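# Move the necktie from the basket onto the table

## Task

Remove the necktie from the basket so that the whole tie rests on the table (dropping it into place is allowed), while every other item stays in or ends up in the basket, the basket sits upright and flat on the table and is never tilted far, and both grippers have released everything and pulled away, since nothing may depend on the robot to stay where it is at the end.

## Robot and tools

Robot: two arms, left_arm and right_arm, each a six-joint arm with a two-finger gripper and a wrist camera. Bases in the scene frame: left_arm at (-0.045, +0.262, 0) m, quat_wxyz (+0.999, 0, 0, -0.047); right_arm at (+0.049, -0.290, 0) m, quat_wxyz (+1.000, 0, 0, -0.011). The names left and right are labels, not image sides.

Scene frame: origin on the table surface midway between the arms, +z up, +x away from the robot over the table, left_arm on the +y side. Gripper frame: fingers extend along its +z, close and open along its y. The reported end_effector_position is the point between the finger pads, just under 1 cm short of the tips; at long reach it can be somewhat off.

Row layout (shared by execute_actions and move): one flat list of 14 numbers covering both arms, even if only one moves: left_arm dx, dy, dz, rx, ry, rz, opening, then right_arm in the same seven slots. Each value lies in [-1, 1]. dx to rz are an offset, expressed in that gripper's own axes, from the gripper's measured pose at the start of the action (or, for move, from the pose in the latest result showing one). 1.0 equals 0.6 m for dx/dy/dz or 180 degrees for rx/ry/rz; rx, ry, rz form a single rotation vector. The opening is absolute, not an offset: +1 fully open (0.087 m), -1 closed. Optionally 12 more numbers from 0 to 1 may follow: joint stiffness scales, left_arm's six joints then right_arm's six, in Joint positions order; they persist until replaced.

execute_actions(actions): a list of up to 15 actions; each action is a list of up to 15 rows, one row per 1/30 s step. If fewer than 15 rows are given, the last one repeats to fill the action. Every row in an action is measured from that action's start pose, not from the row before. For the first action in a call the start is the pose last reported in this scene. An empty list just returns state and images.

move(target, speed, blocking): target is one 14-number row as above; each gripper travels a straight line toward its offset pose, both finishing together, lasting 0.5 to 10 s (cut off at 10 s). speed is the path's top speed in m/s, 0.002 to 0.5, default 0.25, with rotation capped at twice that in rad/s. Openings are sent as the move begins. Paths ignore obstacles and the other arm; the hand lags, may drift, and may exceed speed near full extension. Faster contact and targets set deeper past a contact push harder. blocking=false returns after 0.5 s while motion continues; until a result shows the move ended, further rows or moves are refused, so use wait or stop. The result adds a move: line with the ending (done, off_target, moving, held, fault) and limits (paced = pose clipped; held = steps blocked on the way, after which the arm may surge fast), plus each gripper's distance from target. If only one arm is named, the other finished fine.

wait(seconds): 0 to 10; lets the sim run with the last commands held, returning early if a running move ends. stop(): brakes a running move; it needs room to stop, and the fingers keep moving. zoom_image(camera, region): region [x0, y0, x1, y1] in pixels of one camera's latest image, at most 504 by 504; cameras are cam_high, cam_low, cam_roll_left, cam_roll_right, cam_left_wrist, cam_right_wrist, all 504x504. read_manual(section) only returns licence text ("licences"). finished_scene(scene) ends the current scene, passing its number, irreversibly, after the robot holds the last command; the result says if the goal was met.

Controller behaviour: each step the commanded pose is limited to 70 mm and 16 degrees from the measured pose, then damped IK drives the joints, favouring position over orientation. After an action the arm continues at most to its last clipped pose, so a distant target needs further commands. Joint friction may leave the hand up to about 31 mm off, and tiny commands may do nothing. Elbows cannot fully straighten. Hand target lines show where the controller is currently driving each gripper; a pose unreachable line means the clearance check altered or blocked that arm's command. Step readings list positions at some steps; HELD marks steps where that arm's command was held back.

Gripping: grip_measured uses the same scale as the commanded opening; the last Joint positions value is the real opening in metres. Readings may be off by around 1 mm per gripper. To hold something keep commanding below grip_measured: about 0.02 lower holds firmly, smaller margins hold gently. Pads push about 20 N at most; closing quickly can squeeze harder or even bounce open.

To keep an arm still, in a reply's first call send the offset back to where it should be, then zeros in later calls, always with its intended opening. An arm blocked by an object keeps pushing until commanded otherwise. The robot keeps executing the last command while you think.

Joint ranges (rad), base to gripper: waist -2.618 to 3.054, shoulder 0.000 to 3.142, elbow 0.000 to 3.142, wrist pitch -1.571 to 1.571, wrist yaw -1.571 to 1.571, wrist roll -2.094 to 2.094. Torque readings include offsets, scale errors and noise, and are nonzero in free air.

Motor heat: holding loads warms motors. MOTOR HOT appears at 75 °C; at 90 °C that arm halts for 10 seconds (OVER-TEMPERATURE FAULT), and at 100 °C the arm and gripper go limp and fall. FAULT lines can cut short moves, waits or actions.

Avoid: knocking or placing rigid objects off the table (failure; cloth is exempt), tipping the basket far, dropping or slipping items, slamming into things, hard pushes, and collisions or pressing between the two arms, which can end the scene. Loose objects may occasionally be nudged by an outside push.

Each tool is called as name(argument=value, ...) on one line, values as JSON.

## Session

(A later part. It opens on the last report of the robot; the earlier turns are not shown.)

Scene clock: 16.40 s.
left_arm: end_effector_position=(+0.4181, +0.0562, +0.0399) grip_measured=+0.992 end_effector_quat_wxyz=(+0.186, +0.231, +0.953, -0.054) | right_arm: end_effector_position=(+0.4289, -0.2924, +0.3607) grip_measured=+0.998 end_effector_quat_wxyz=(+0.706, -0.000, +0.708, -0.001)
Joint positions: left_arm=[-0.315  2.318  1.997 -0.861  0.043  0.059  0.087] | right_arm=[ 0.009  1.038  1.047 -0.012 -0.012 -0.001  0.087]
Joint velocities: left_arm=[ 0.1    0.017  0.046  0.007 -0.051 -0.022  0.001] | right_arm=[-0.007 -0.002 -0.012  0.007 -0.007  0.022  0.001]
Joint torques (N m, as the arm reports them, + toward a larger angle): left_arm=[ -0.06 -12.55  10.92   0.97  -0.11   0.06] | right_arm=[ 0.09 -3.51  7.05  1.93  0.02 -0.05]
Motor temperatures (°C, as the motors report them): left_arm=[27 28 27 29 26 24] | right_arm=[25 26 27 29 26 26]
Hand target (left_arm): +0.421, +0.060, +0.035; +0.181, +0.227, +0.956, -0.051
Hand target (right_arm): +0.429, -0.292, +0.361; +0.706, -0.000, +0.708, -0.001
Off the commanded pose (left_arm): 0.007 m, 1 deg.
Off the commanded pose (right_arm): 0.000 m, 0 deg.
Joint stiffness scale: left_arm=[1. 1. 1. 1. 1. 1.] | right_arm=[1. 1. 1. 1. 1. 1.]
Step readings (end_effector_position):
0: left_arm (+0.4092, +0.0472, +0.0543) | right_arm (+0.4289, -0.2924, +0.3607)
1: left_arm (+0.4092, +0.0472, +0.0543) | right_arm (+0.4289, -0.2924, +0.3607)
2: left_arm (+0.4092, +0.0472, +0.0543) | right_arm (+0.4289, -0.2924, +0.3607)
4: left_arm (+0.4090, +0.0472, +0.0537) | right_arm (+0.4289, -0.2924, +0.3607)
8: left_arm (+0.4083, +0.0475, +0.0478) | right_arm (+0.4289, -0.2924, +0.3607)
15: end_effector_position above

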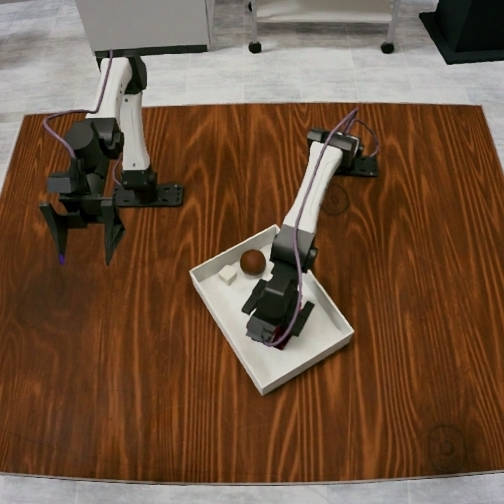

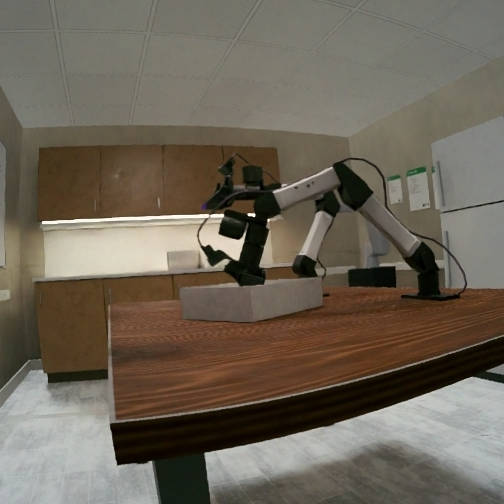

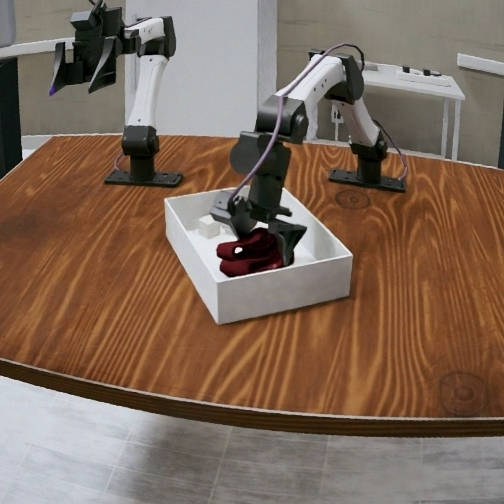

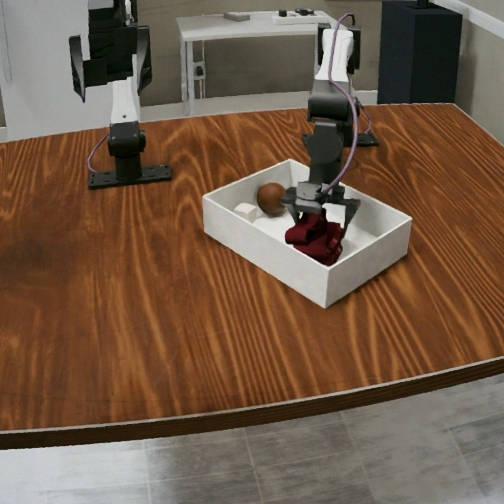

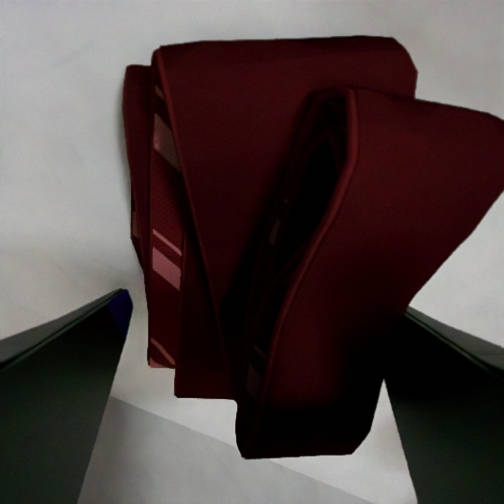

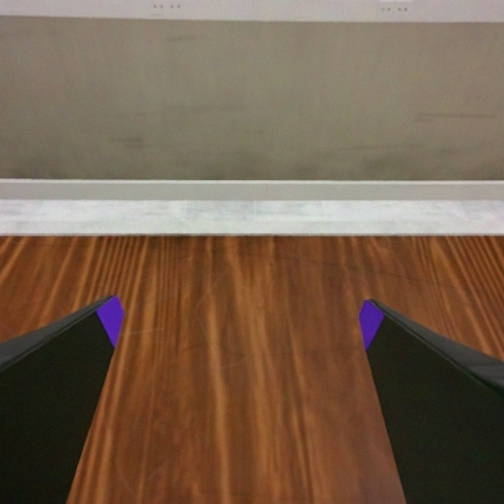

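zoom_image(camera="cam_roll_right", region=[250, 160, 380, 290])

zoom_image(camera="cam_roll_left", region=[195, 170, 325, 300])

execute_actions(actions=[])

Region (250, 160, 380, 290) of cam_roll_right's 504x504 image, scaled by 3.877, with more detail than that image has.

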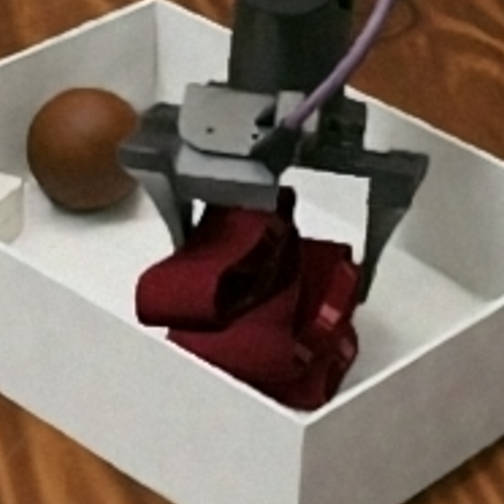

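Region (195, 170, 325, 300) of cam_roll_left's 504x504 image, scaled by 3.877, with more detail than that image has.

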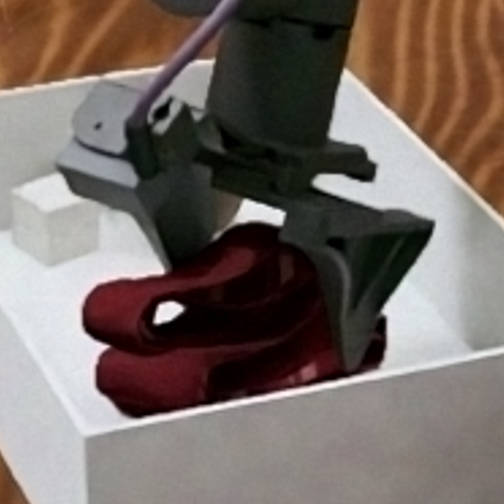

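Scene clock: 16.53 s.
left_arm: end_effector_position=(+0.4202, +0.0579, +0.0413) grip_measured=+0.992 end_effector_quat_wxyz=(+0.189, +0.228, +0.954, -0.054) | right_arm: end_effector_position=(+0.4289, -0.2924, +0.3607) grip_measured=+0.998 end_effector_quat_wxyz=(+0.706, -0.000, +0.708, -0.001)
Joint positions: left_arm=[-0.31   2.319  2.002 -0.861  0.043  0.059  0.087] | right_arm=[ 0.009  1.038  1.047 -0.012 -0.012 -0.001  0.087]
Joint velocities: left_arm=[-0.002 -0.017  0.017  0.022 -0.051 -0.022 -0.   ] | right_arm=[-0.007  0.012 -0.007  0.066 -0.007  0.007 -0.   ]
Joint torques (N m, as the arm reports them, + toward a larger angle): left_arm=[  0.08 -12.35  10.46   0.98  -0.11   0.07] | right_arm=[ 0.07 -3.51  7.07  1.93  0.02 -0.05]
Motor temperatures (°C, as the motors report them): left_arm=[27 28 27 29 26 24] | right_arm=[25 26 27 29 26 26]
Hand target (left_arm): +0.421, +0.060, +0.035; +0.181, +0.227, +0.956, -0.051
Hand target (right_arm): +0.429, -0.292, +0.361; +0.706, -0.000, +0.708, -0.001
Off the commanded pose (left_arm): 0.006 m, 1 deg.
Off the commanded pose (right_arm): 0.000 m, 0 deg.
Joint stiffness scale: left_arm=[1. 1. 1. 1. 1. 1.] | right_arm=[1. 1. 1. 1. 1. 1.]

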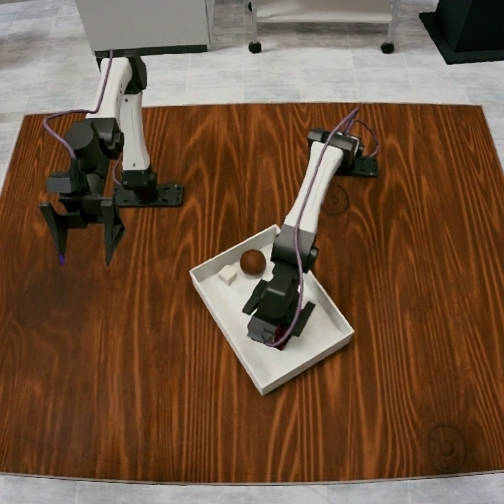

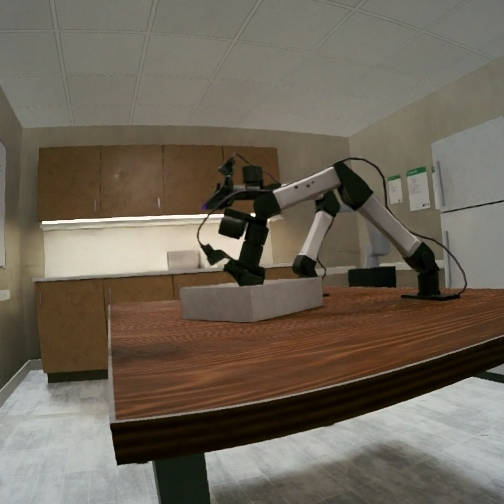

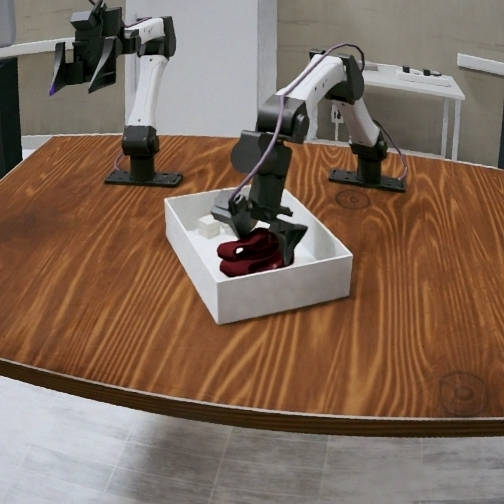

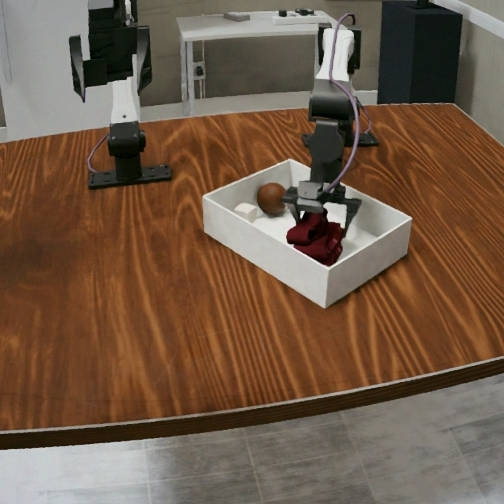

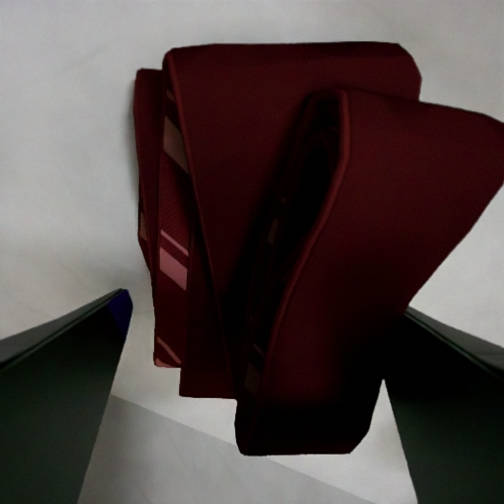

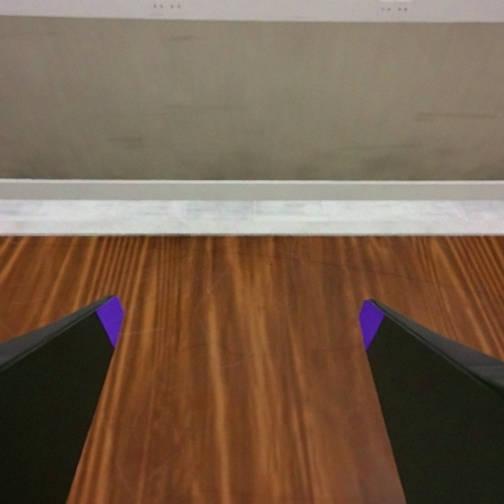

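execute_actions(actions=[[[0.002,0.0001,0.005,0,0.002,0,1,0,0,0,0,0,0,1],[0.004,0.0002,0.010,0,0.004,0,1,0,0,0,0,0,0,1],[0.0064,0.0003,0.0154,0,0.006,0,1,0,0,0,0,0,0,1],[0.0093,0.0004,0.0224,0,0.0087,0,1,0,0,0,0,0,0,1],[0.0122,0.0005,0.0293,0,0.0114,0,1,0,0,0,0,0,0,1],[0.0148,0.0006,0.0355,0,0.0138,0,1,0,0,0,0,0,0,1],[0.0168,0.0007,0.0404,0,0.0157,0,1,0,0,0,0,0,0,1],[0.0181,0.0008,0.0436,0,0.017,0,1,0,0,0,0,0,0,1],[0.0186,0.0008,0.0447,0,0.0174,0,1,0,0,0,0,0,0,1]]])

Scene clock: 17.47 s.
left_arm: end_effector_position=(+0.4197, +0.0583, +0.0216) grip_measured=+0.992 end_effector_quat_wxyz=(+0.171, +0.229, +0.957, -0.050) | right_arm: end_effector_position=(+0.4289, -0.2924, +0.3607) grip_measured=+0.998 end_effector_quat_wxyz=(+0.706, -0.000, +0.708, -0.001)
Joint positions: left_arm=[-0.31   2.367  2.015 -0.862  0.041  0.059  0.087] | right_arm=[ 0.009  1.038  1.047 -0.012 -0.012 -0.001  0.087]
Joint velocities: left_arm=[ 0.002 -0.007  0.002  0.007  0.022  0.037 -0.   ] | right_arm=[-0.007  0.017 -0.017 -0.022 -0.11  -0.007 -0.   ]
Joint torques (N m, as the arm reports them, + toward a larger angle): left_arm=[ -0.32 -12.27  10.13   0.96  -0.08   0.05] | right_arm=[ 0.07 -3.53  7.05  1.93  0.03 -0.05]
Motor temperatures (°C, as the motors report them): left_arm=[27 28 28 29 26 24] | right_arm=[25 26 27 29 26 26]
Hand target (left_arm): +0.420, +0.058, +0.012; +0.163, +0.230, +0.958, -0.048
Hand target (right_arm): +0.429, -0.292, +0.361; +0.706, -0.000, +0.708, -0.001
Off the commanded pose (left_arm): 0.009 m, 1 deg.
Off the commanded pose (right_arm): 0.000 m, 0 deg.
Joint stiffness scale: left_arm=[1. 1. 1. 1. 1. 1.] | right_arm=[1. 1. 1. 1. 1. 1.]
Step readings (end_effector_position):
0: left_arm (+0.4203, +0.0578, +0.0414) | right_arm (+0.4289, -0.2924, +0.3607)
1: left_arm (+0.4203, +0.0578, +0.0414) | right_arm (+0.4289, -0.2924, +0.3607)
2: left_arm (+0.4203, +0.0578, +0.0414) | right_arm (+0.4289, -0.2924, +0.3607)
4: left_arm (+0.4203, +0.0578, +0.0414) | right_arm (+0.4289, -0.2924, +0.3607)
8: left_arm (+0.4192, +0.0583, +0.0331) | right_arm (+0.4289, -0.2924, +0.3607)
15: end_effector_position above

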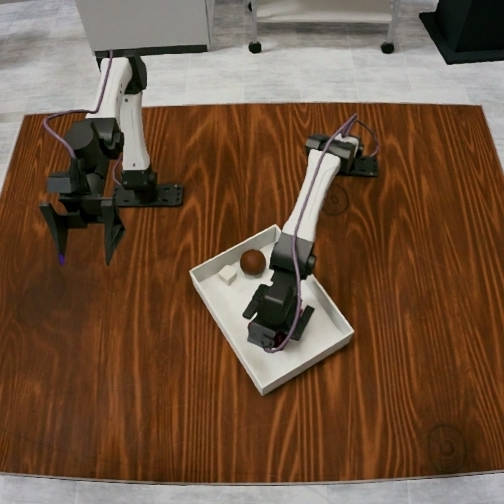

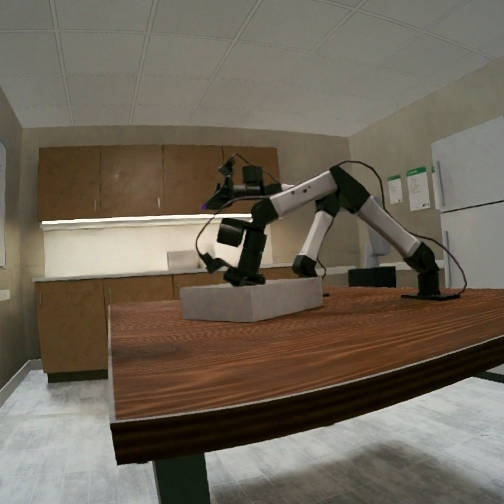

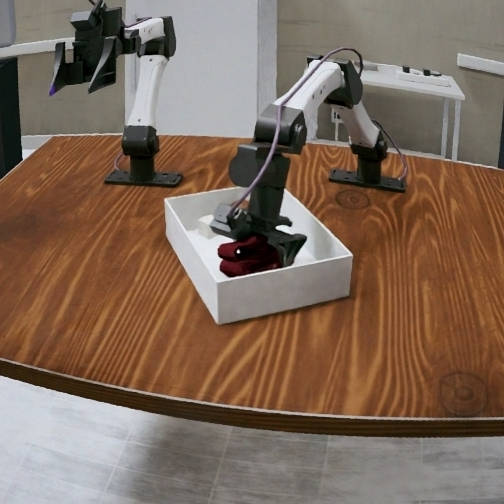

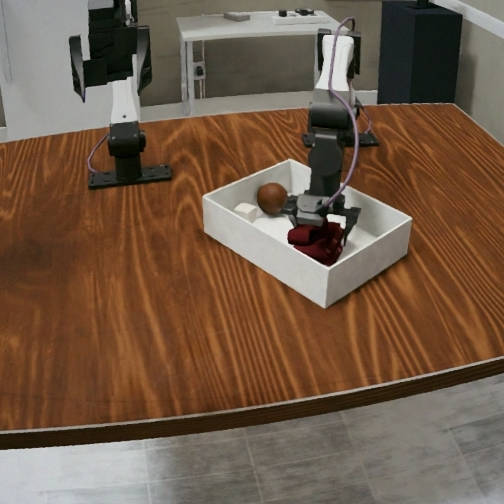

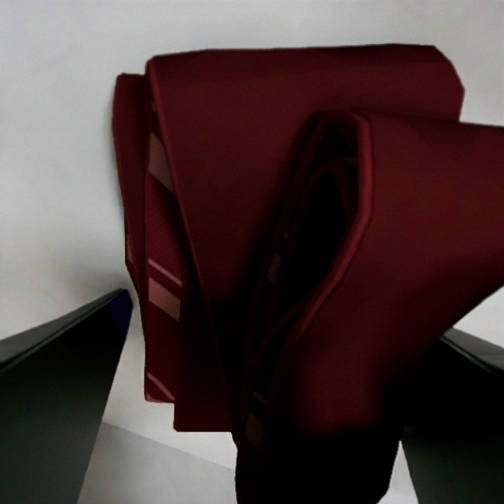

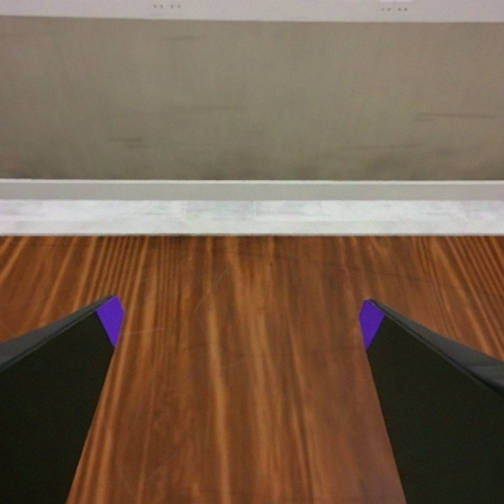

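zoom_image(camera="cam_roll_right", region=[270, 180, 380, 290])

zoom_image(camera="cam_left_wrist", region=[60, 210, 220, 370])

Region (270, 180, 380, 290) of cam_roll_right's 504x504 image, scaled by 4.582, with more detail than that image has.

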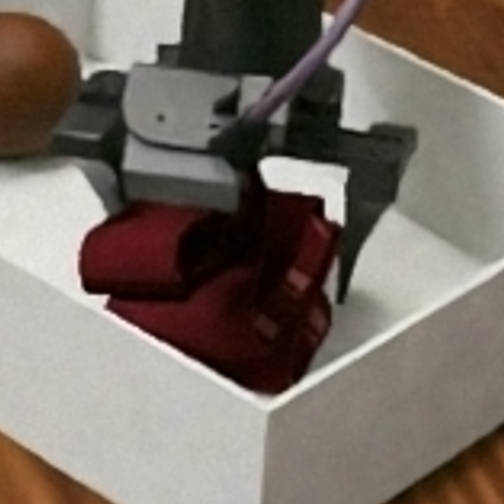

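Region (60, 210, 220, 370) of cam_left_wrist's 504x504 image, scaled by 3.150, with more detail than that image has.

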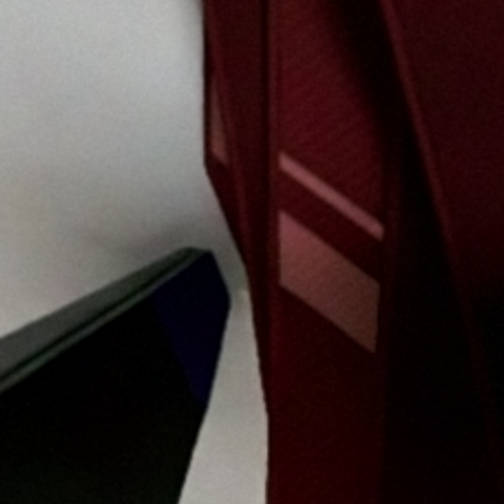

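execute_actions(actions=[[[0.0053,0.0003,0.014,0,0.0054,0,0.9,0,0,0,0,0,0,1],[0.0053,0.0003,0.014,0,0.0054,0,0.78,0,0,0,0,0,0,1],[0.0053,0.0003,0.014,0,0.0054,0,0.66,0,0,0,0,0,0,1],[0.0053,0.0003,0.014,0,0.0054,0,0.54,0,0,0,0,0,0,1],[0.0053,0.0003,0.014,0,0.0054,0,0.42,0,0,0,0,0,0,1],[0.0053,0.0003,0.014,0,0.0054,0,0.30,0,0,0,0,0,0,1],[0.0053,0.0003,0.014,0,0.0054,0,0.18,0,0,0,0,0,0,1],[0.0053,0.0003,0.014,0,0.0054,0,0.06,0,0,0,0,0,0,1],[0.0053,0.0003,0.014,0,0.0054,0,-0.06,0,0,0,0,0,0,1],[0.0053,0.0003,0.014,0,0.0054,0,-0.18,0,0,0,0,0,0,1],[0.0053,0.0003,0.014,0,0.0054,0,-0.30,0,0,0,0,0,0,1],[0.0053,0.0003,0.014,0,0.0054,0,-0.42,0,0,0,0,0,0,1],[0.0053,0.0003,0.014,0,0.0054,0,-0.54,0,0,0,0,0,0,1],[0.0053,0.0003,0.014,0,0.0054,0,-0.64,0,0,0,0,0,0,1],[0.0053,0.0003,0.014,0,0.0054,0,-0.72,0,0,0,0,0,0,1]]])

Scene clock: 18.70 s.
left_arm: end_effector_position=(+0.4233, +0.0591, +0.0321) grip_measured=-0.507 end_effector_quat_wxyz=(+0.182, +0.228, +0.955, -0.046) | right_arm: end_effector_position=(+0.4289, -0.2924, +0.3607) grip_measured=+0.998 end_effector_quat_wxyz=(+0.706, -0.000, +0.708, -0.001)
Joint positions: left_arm=[-0.31   2.354  2.03  -0.871  0.03   0.061  0.022] | right_arm=[ 0.009  1.038  1.047 -0.012 -0.012 -0.001  0.087]
Joint velocities: left_arm=[ 0.002 -0.051 -0.002 -0.037 -0.007 -0.022  0.029] | right_arm=[ 0.002 -0.012  0.002 -0.051  0.007 -0.037 -0.001]
Joint torques (N m, as the arm reports them, + toward a larger angle): left_arm=[ -0.43 -11.3    8.2    1.12   0.03   0.07] | right_arm=[ 0.09 -3.51  7.05  1.93  0.03 -0.05]
Motor temperatures (°C, as the motors report them): left_arm=[27 29 28 29 26 24] | right_arm=[25 26 27 30 26 26]
Hand target (left_arm): +0.419, +0.059, +0.013; +0.163, +0.229, +0.958, -0.048
Hand target (right_arm): +0.429, -0.292, +0.361; +0.706, -0.000, +0.708, -0.001
Off the commanded pose (left_arm): 0.020 m, 2 deg.
Off the commanded pose (right_arm): 0.000 m, 0 deg.
Joint stiffness scale: left_arm=[1. 1. 1. 1. 1. 1.] | right_arm=[1. 1. 1. 1. 1. 1.]
Step readings (end_effector_position):
0: left_arm (+0.4197, +0.0583, +0.0216) | right_arm (+0.4289, -0.2924, +0.3607)
1: left_arm (+0.4197, +0.0583, +0.0216) | right_arm (+0.4289, -0.2924, +0.3607)
2: left_arm (+0.4197, +0.0583, +0.0216) | right_arm (+0.4289, -0.2924, +0.3607)
4: left_arm (+0.4197, +0.0583, +0.0216) | right_arm (+0.4289, -0.2924, +0.3607)
8: left_arm (+0.4200, +0.0588, +0.0216) | right_arm (+0.4289, -0.2924, +0.3607)
15: end_effector_position above

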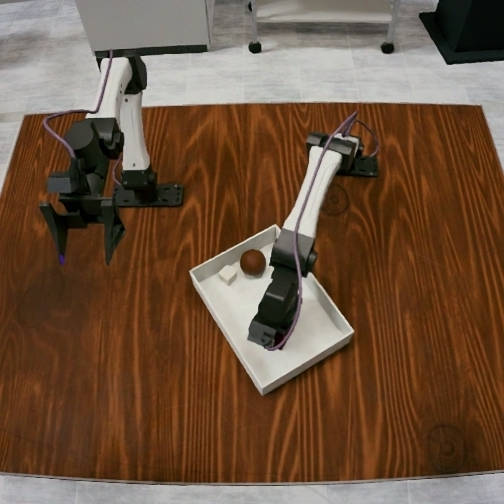

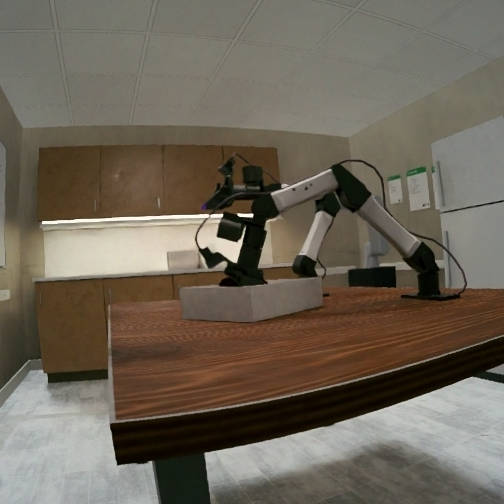

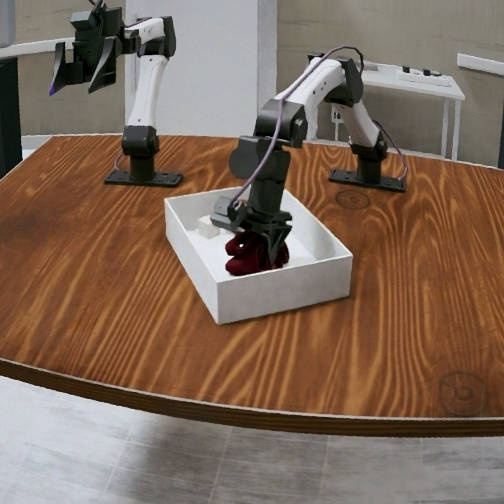

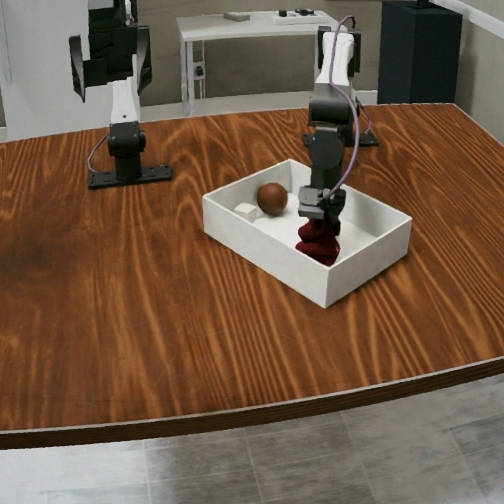

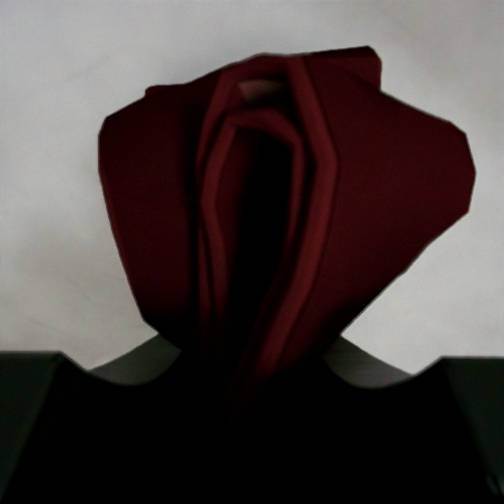

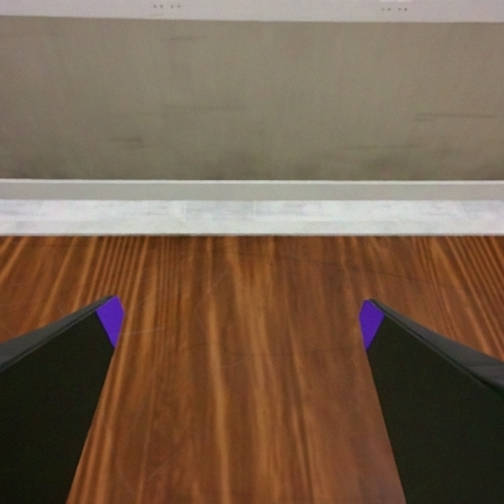

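execute_actions(actions=[[[-0.0011,0,-0.0027,-0.0001,-0.0011,0,-0.72,0,0,0,0,0,0,1],[-0.0042,-0.0001,-0.0106,-0.0003,-0.0044,0.0001,-0.72,0,0,0,0,0,0,1],[-0.0093,-0.0001,-0.0233,-0.0006,-0.0097,0.0003,-0.72,0,0,0,0,0,0,1],[-0.0161,-0.0002,-0.0404,-0.001,-0.0168,0.0005,-0.72,0,0,0,0,0,0,1],[-0.0243,-0.0003,-0.0611,-0.0015,-0.0254,0.0007,-0.72,0,0,0,0,0,0,1],[-0.0335,-0.0004,-0.0844,-0.0021,-0.0351,0.001,-0.72,0,0,0,0,0,0,1],[-0.0435,-0.0006,-0.1094,-0.0027,-0.0455,0.0013,-0.72,0,0,0,0,0,0,1],[-0.0536,-0.0007,-0.135,-0.0034,-0.0561,0.0016,-0.72,0,0,0,0,0,0,1],[-0.0636,-0.0009,-0.16,-0.004,-0.0665,0.0019,-0.72,0,0,0,0,0,0,1],[-0.0728,-0.001,-0.1833,-0.0046,-0.0762,0.0022,-0.72,0,0,0,0,0,0,1],[-0.081,-0.0011,-0.204,-0.0051,-0.0848,0.0024,-0.72,0,0,0,0,0,0,1],[-0.0878,-0.0012,-0.2211,-0.0055,-0.0919,0.0026,-0.72,0,0,0,0,0,0,1],[-0.0929,-0.0012,-0.2338,-0.0058,-0.0972,0.0028,-0.72,0,0,0,0,0,0,1],[-0.096,-0.0013,-0.2417,-0.006,-0.1005,0.0029,-0.72,0,0,0,0,0,0,1],[-0.0971,-0.0013,-0.2444,-0.0061,-0.1016,0.0029,-0.72,0,0,0,0,0,0,1]]])

Scene clock: 20.40 s.
left_arm: end_effector_position=(+0.4249, +0.0586, +0.1864) grip_measured=-0.613 end_effector_quat_wxyz=(+0.330, +0.221, +0.915, -0.071) | right_arm: end_effector_position=(+0.4289, -0.2924, +0.3607) grip_measured=+0.998 end_effector_quat_wxyz=(+0.706, -0.000, +0.708, -0.001)
Joint positions: left_arm=[-0.31   2.043  2.03  -0.87   0.029  0.061  0.017] | right_arm=[ 0.009  1.038  1.047 -0.012 -0.012 -0.001  0.087]
Joint velocities: left_arm=[ 0.007 -0.447  0.442  0.037 -0.081 -0.066 -0.001] | right_arm=[-0.017 -0.007  0.002 -0.007 -0.066 -0.066 -0.002]
Joint torques (N m, as the arm reports them, + toward a larger angle): left_arm=[-0.54 -9.79  8.6   1.37 -0.09  0.07] | right_arm=[ 0.09 -3.53  7.07  1.93  0.02 -0.06]
Motor temperatures (°C, as the motors report them): left_arm=[27 30 28 29 26 24] | right_arm=[25 26 27 30 26 26]
Hand target (left_arm): +0.425, +0.056, +0.192; +0.333, +0.223, +0.913, -0.072
Hand target (right_arm): +0.429, -0.292, +0.361; +0.706, -0.000, +0.708, -0.001
Off the commanded pose (left_arm): 0.004 m, 0 deg.
Off the commanded pose (right_arm): 0.000 m, 0 deg.
Joint stiffness scale: left_arm=[1. 1. 1. 1. 1. 1.] | right_arm=[1. 1. 1. 1. 1. 1.]
Step readings (end_effector_position):
0: left_arm (+0.4233, +0.0591, +0.0323) | right_arm (+0.4289, -0.2924, +0.3607)
1: left_arm (+0.4234, +0.0591, +0.0332) | right_arm (+0.4289, -0.2924, +0.3607)
2: left_arm (+0.4236, +0.0591, +0.0346) | right_arm (+0.4289, -0.2924, +0.3607)
4: left_arm (+0.4240, +0.0589, +0.0402) | right_arm (+0.4289, -0.2924, +0.3607)
8: left_arm (+0.4207, +0.0603, +0.0714) | right_arm (+0.4289, -0.2924, +0.3607)
15: end_effector_position above

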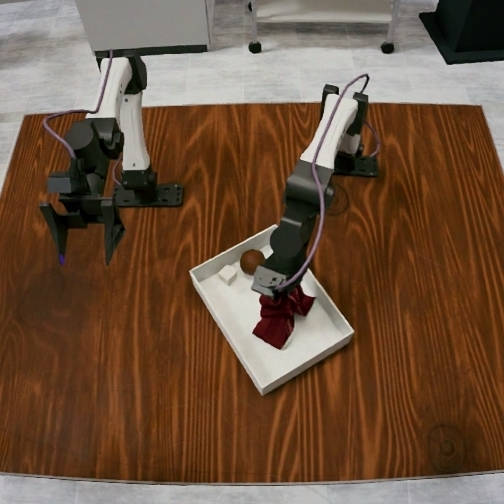

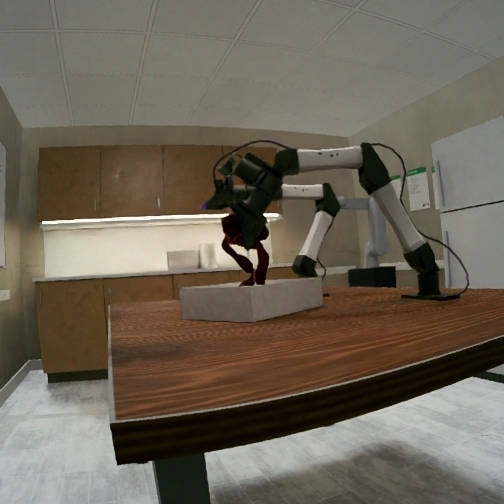

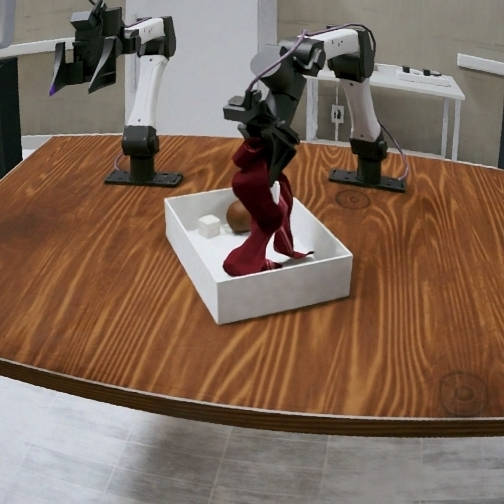

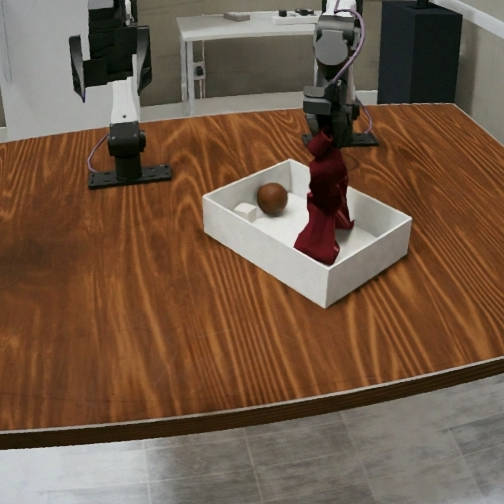

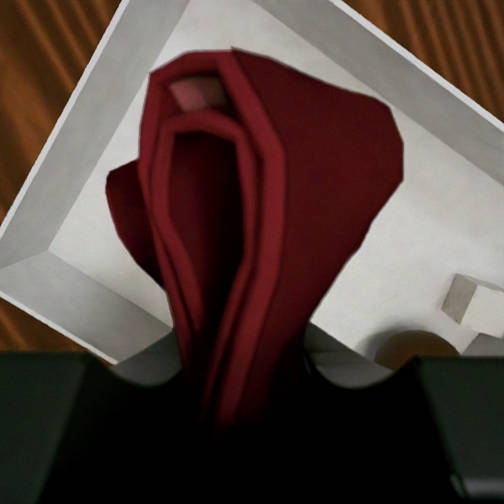

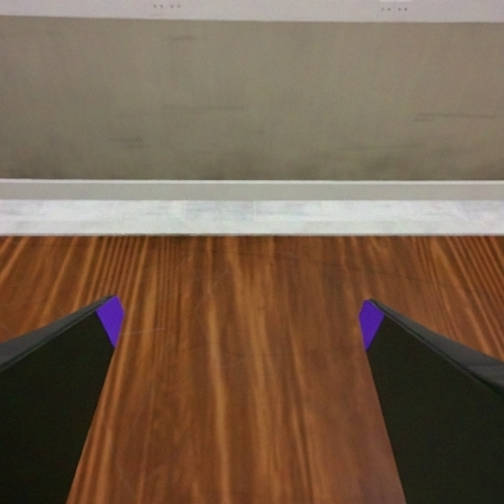

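zoom_image(camera="cam_roll_left", region=[160, 90, 400, 330])

wait(seconds=0)

Region (160, 90, 400, 330) of cam_roll_left's 504x504 image, scaled by 2.100, with more detail than that image has.

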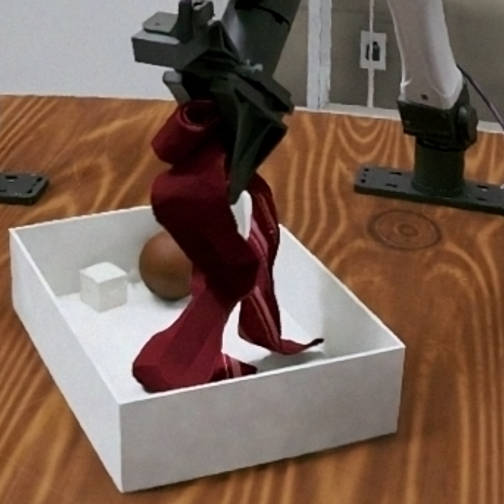

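Scene clock: 20.53 s.
left_arm: end_effector_position=(+0.4282, +0.0571, +0.2084) grip_measured=-0.613 end_effector_quat_wxyz=(+0.356, +0.219, +0.905, -0.075) | right_arm: end_effector_position=(+0.4289, -0.2924, +0.3607) grip_measured=+0.998 end_effector_quat_wxyz=(+0.706, -0.000, +0.708, -0.001)
Joint positions: left_arm=[-0.31   2.019  2.055 -0.861  0.029  0.061  0.017] | right_arm=[ 0.009  1.038  1.047 -0.012 -0.012 -0.001  0.087]
Joint velocities: left_arm=[ 0.007  0.007 -0.002  0.022  0.007 -0.037 -0.001] | right_arm=[-0.002 -0.022  0.002  0.051 -0.022 -0.037  0.001]
Joint torques (N m, as the arm reports them, + toward a larger angle): left_arm=[ -0.65 -10.02   9.03   1.4   -0.1    0.07] | right_arm=[ 0.08 -3.52  7.03  1.93  0.03 -0.05]
Motor temperatures (°C, as the motors report them): left_arm=[27 30 28 29 26 24] | right_arm=[25 26 27 30 26 26]
Hand target (left_arm): +0.425, +0.056, +0.192; +0.334, +0.223, +0.913, -0.072
Hand target (right_arm): +0.429, -0.292, +0.361; +0.706, -0.000, +0.708, -0.001
Off the commanded pose (left_arm): 0.019 m, 3 deg.
Off the commanded pose (right_arm): 0.000 m, 0 deg.
Joint stiffness scale: left_arm=[1. 1. 1. 1. 1. 1.] | right_arm=[1. 1. 1. 1. 1. 1.]

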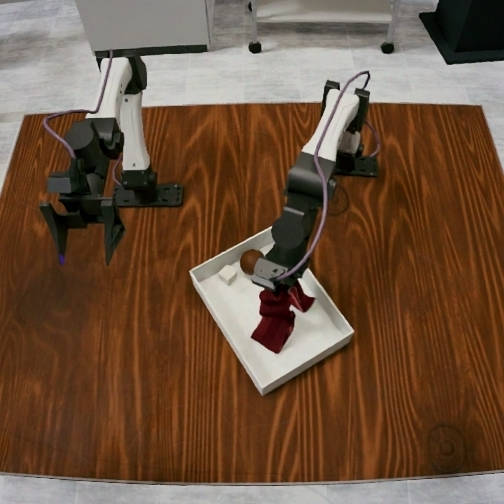

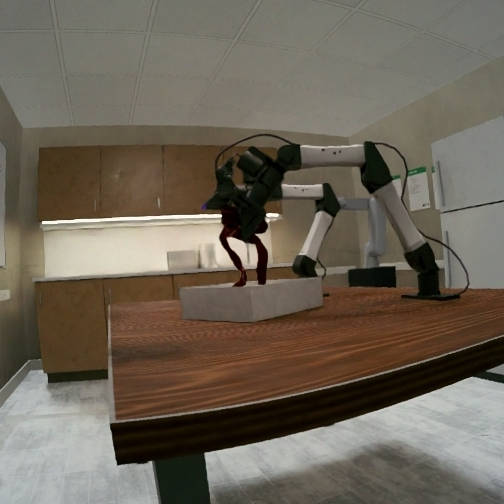

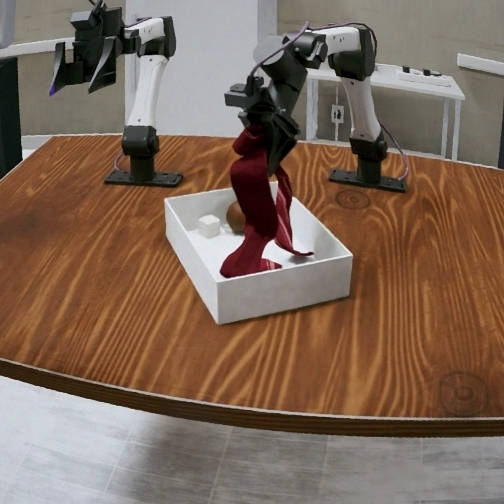

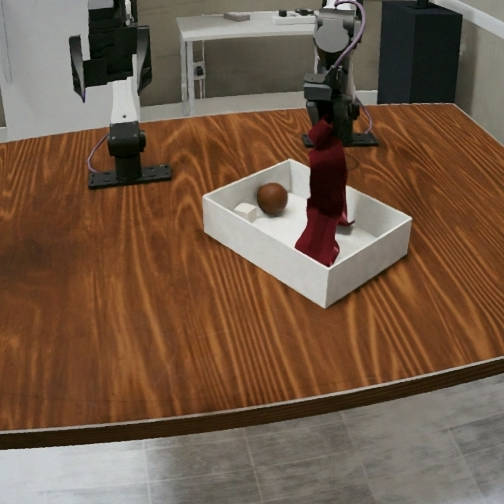

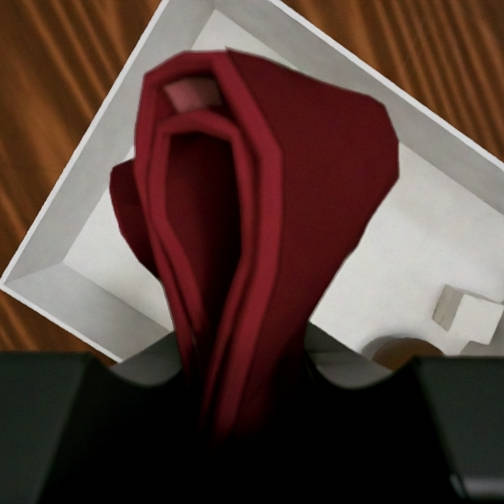

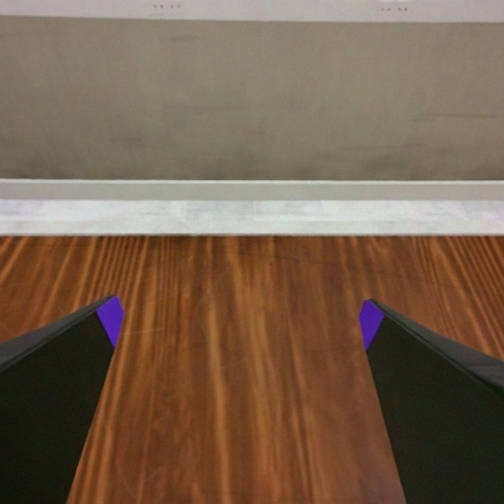

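move(target=[0.0855, 0.4958, -0.6204, -0.2566, -0.1520, -0.1472, -0.72, 0, 0, 0, 0, 0, 0, 1], speed=0.45)

Scene clock: 23.80 s.
left_arm: end_effector_position=(+0.2994, +0.4443, +0.4655) grip_measured=-0.622 end_effector_quat_wxyz=(+0.589, -0.154, +0.776, +0.166) | right_arm: end_effector_position=(+0.4289, -0.2924, +0.3607) grip_measured=+0.998 end_effector_quat_wxyz=(+0.706, -0.000, +0.708, -0.001)
Joint positions: left_arm=[ 0.577  1.478  2.105 -0.882  0.013  0.082  0.017] | right_arm=[ 0.009  1.038  1.047 -0.012 -0.012 -0.001  0.087]
Joint velocities: left_arm=[-0.007 -0.002 -0.017 -0.037  0.022 -0.081 -0.001] | right_arm=[-0.002  0.002 -0.007  0.022  0.022  0.022 -0.001]
Joint torques (N m, as the arm reports them, + toward a larger angle): left_arm=[ 0.25 -3.61  9.05  1.93 -0.05  0.05] | right_arm=[ 0.09 -3.5   7.06  1.92  0.02 -0.04]
Motor temperatures (°C, as the motors report them): left_arm=[27 30 28 30 26 24] | right_arm=[25 26 28 30 26 26]
Hand target (left_arm): +0.301, +0.447, +0.466; +0.588, -0.155, +0.777, +0.164
Hand target (right_arm): +0.429, -0.292, +0.361; +0.706, -0.000, +0.708, -0.001
Off the commanded pose (left_arm): 0.013 m, 2 deg.
Off the commanded pose (right_arm): 0.000 m, 0 deg.
Joint stiffness scale: left_arm=[1. 1. 1. 1. 1. 1.] | right_arm=[1. 1. 1. 1. 1. 1.]
move: off_target (left_arm)

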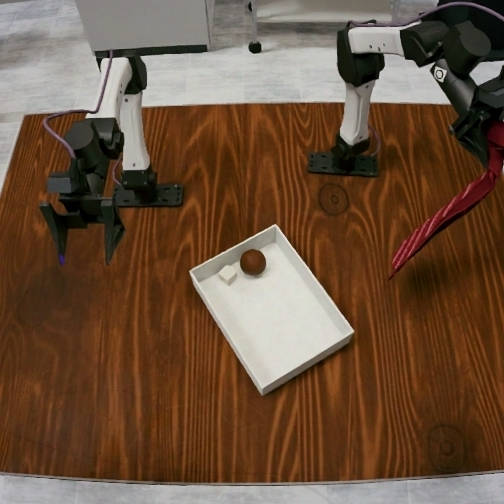

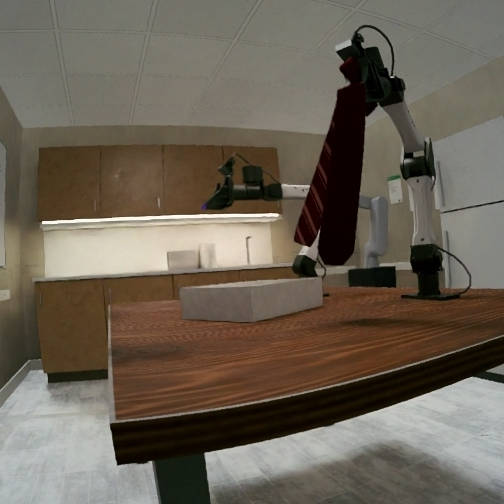

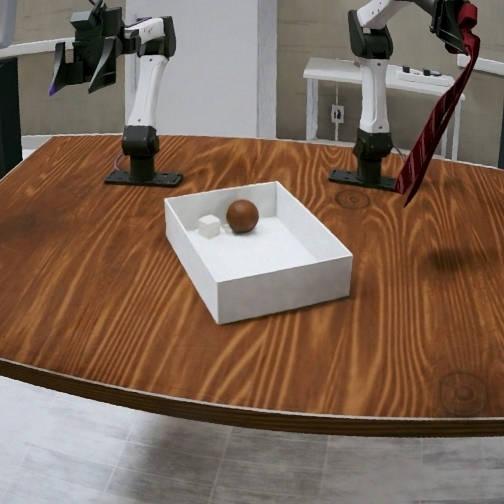

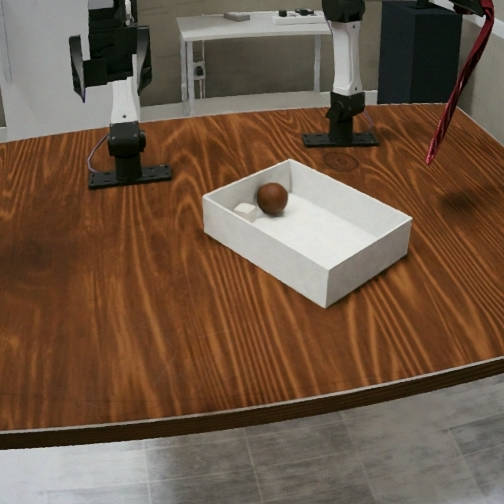

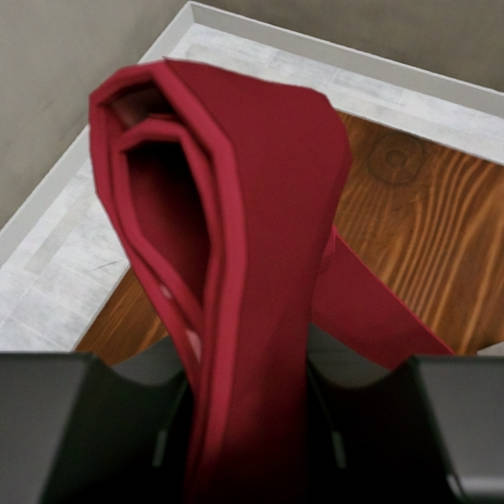

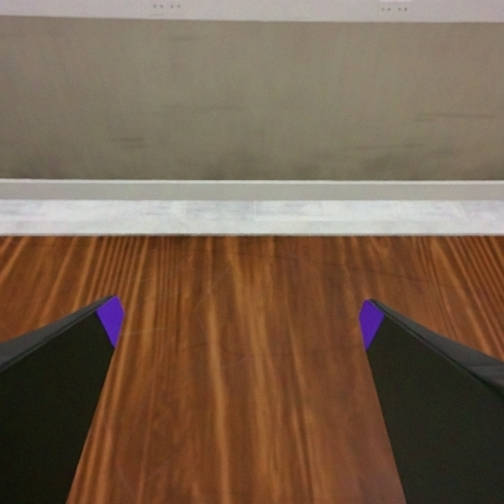

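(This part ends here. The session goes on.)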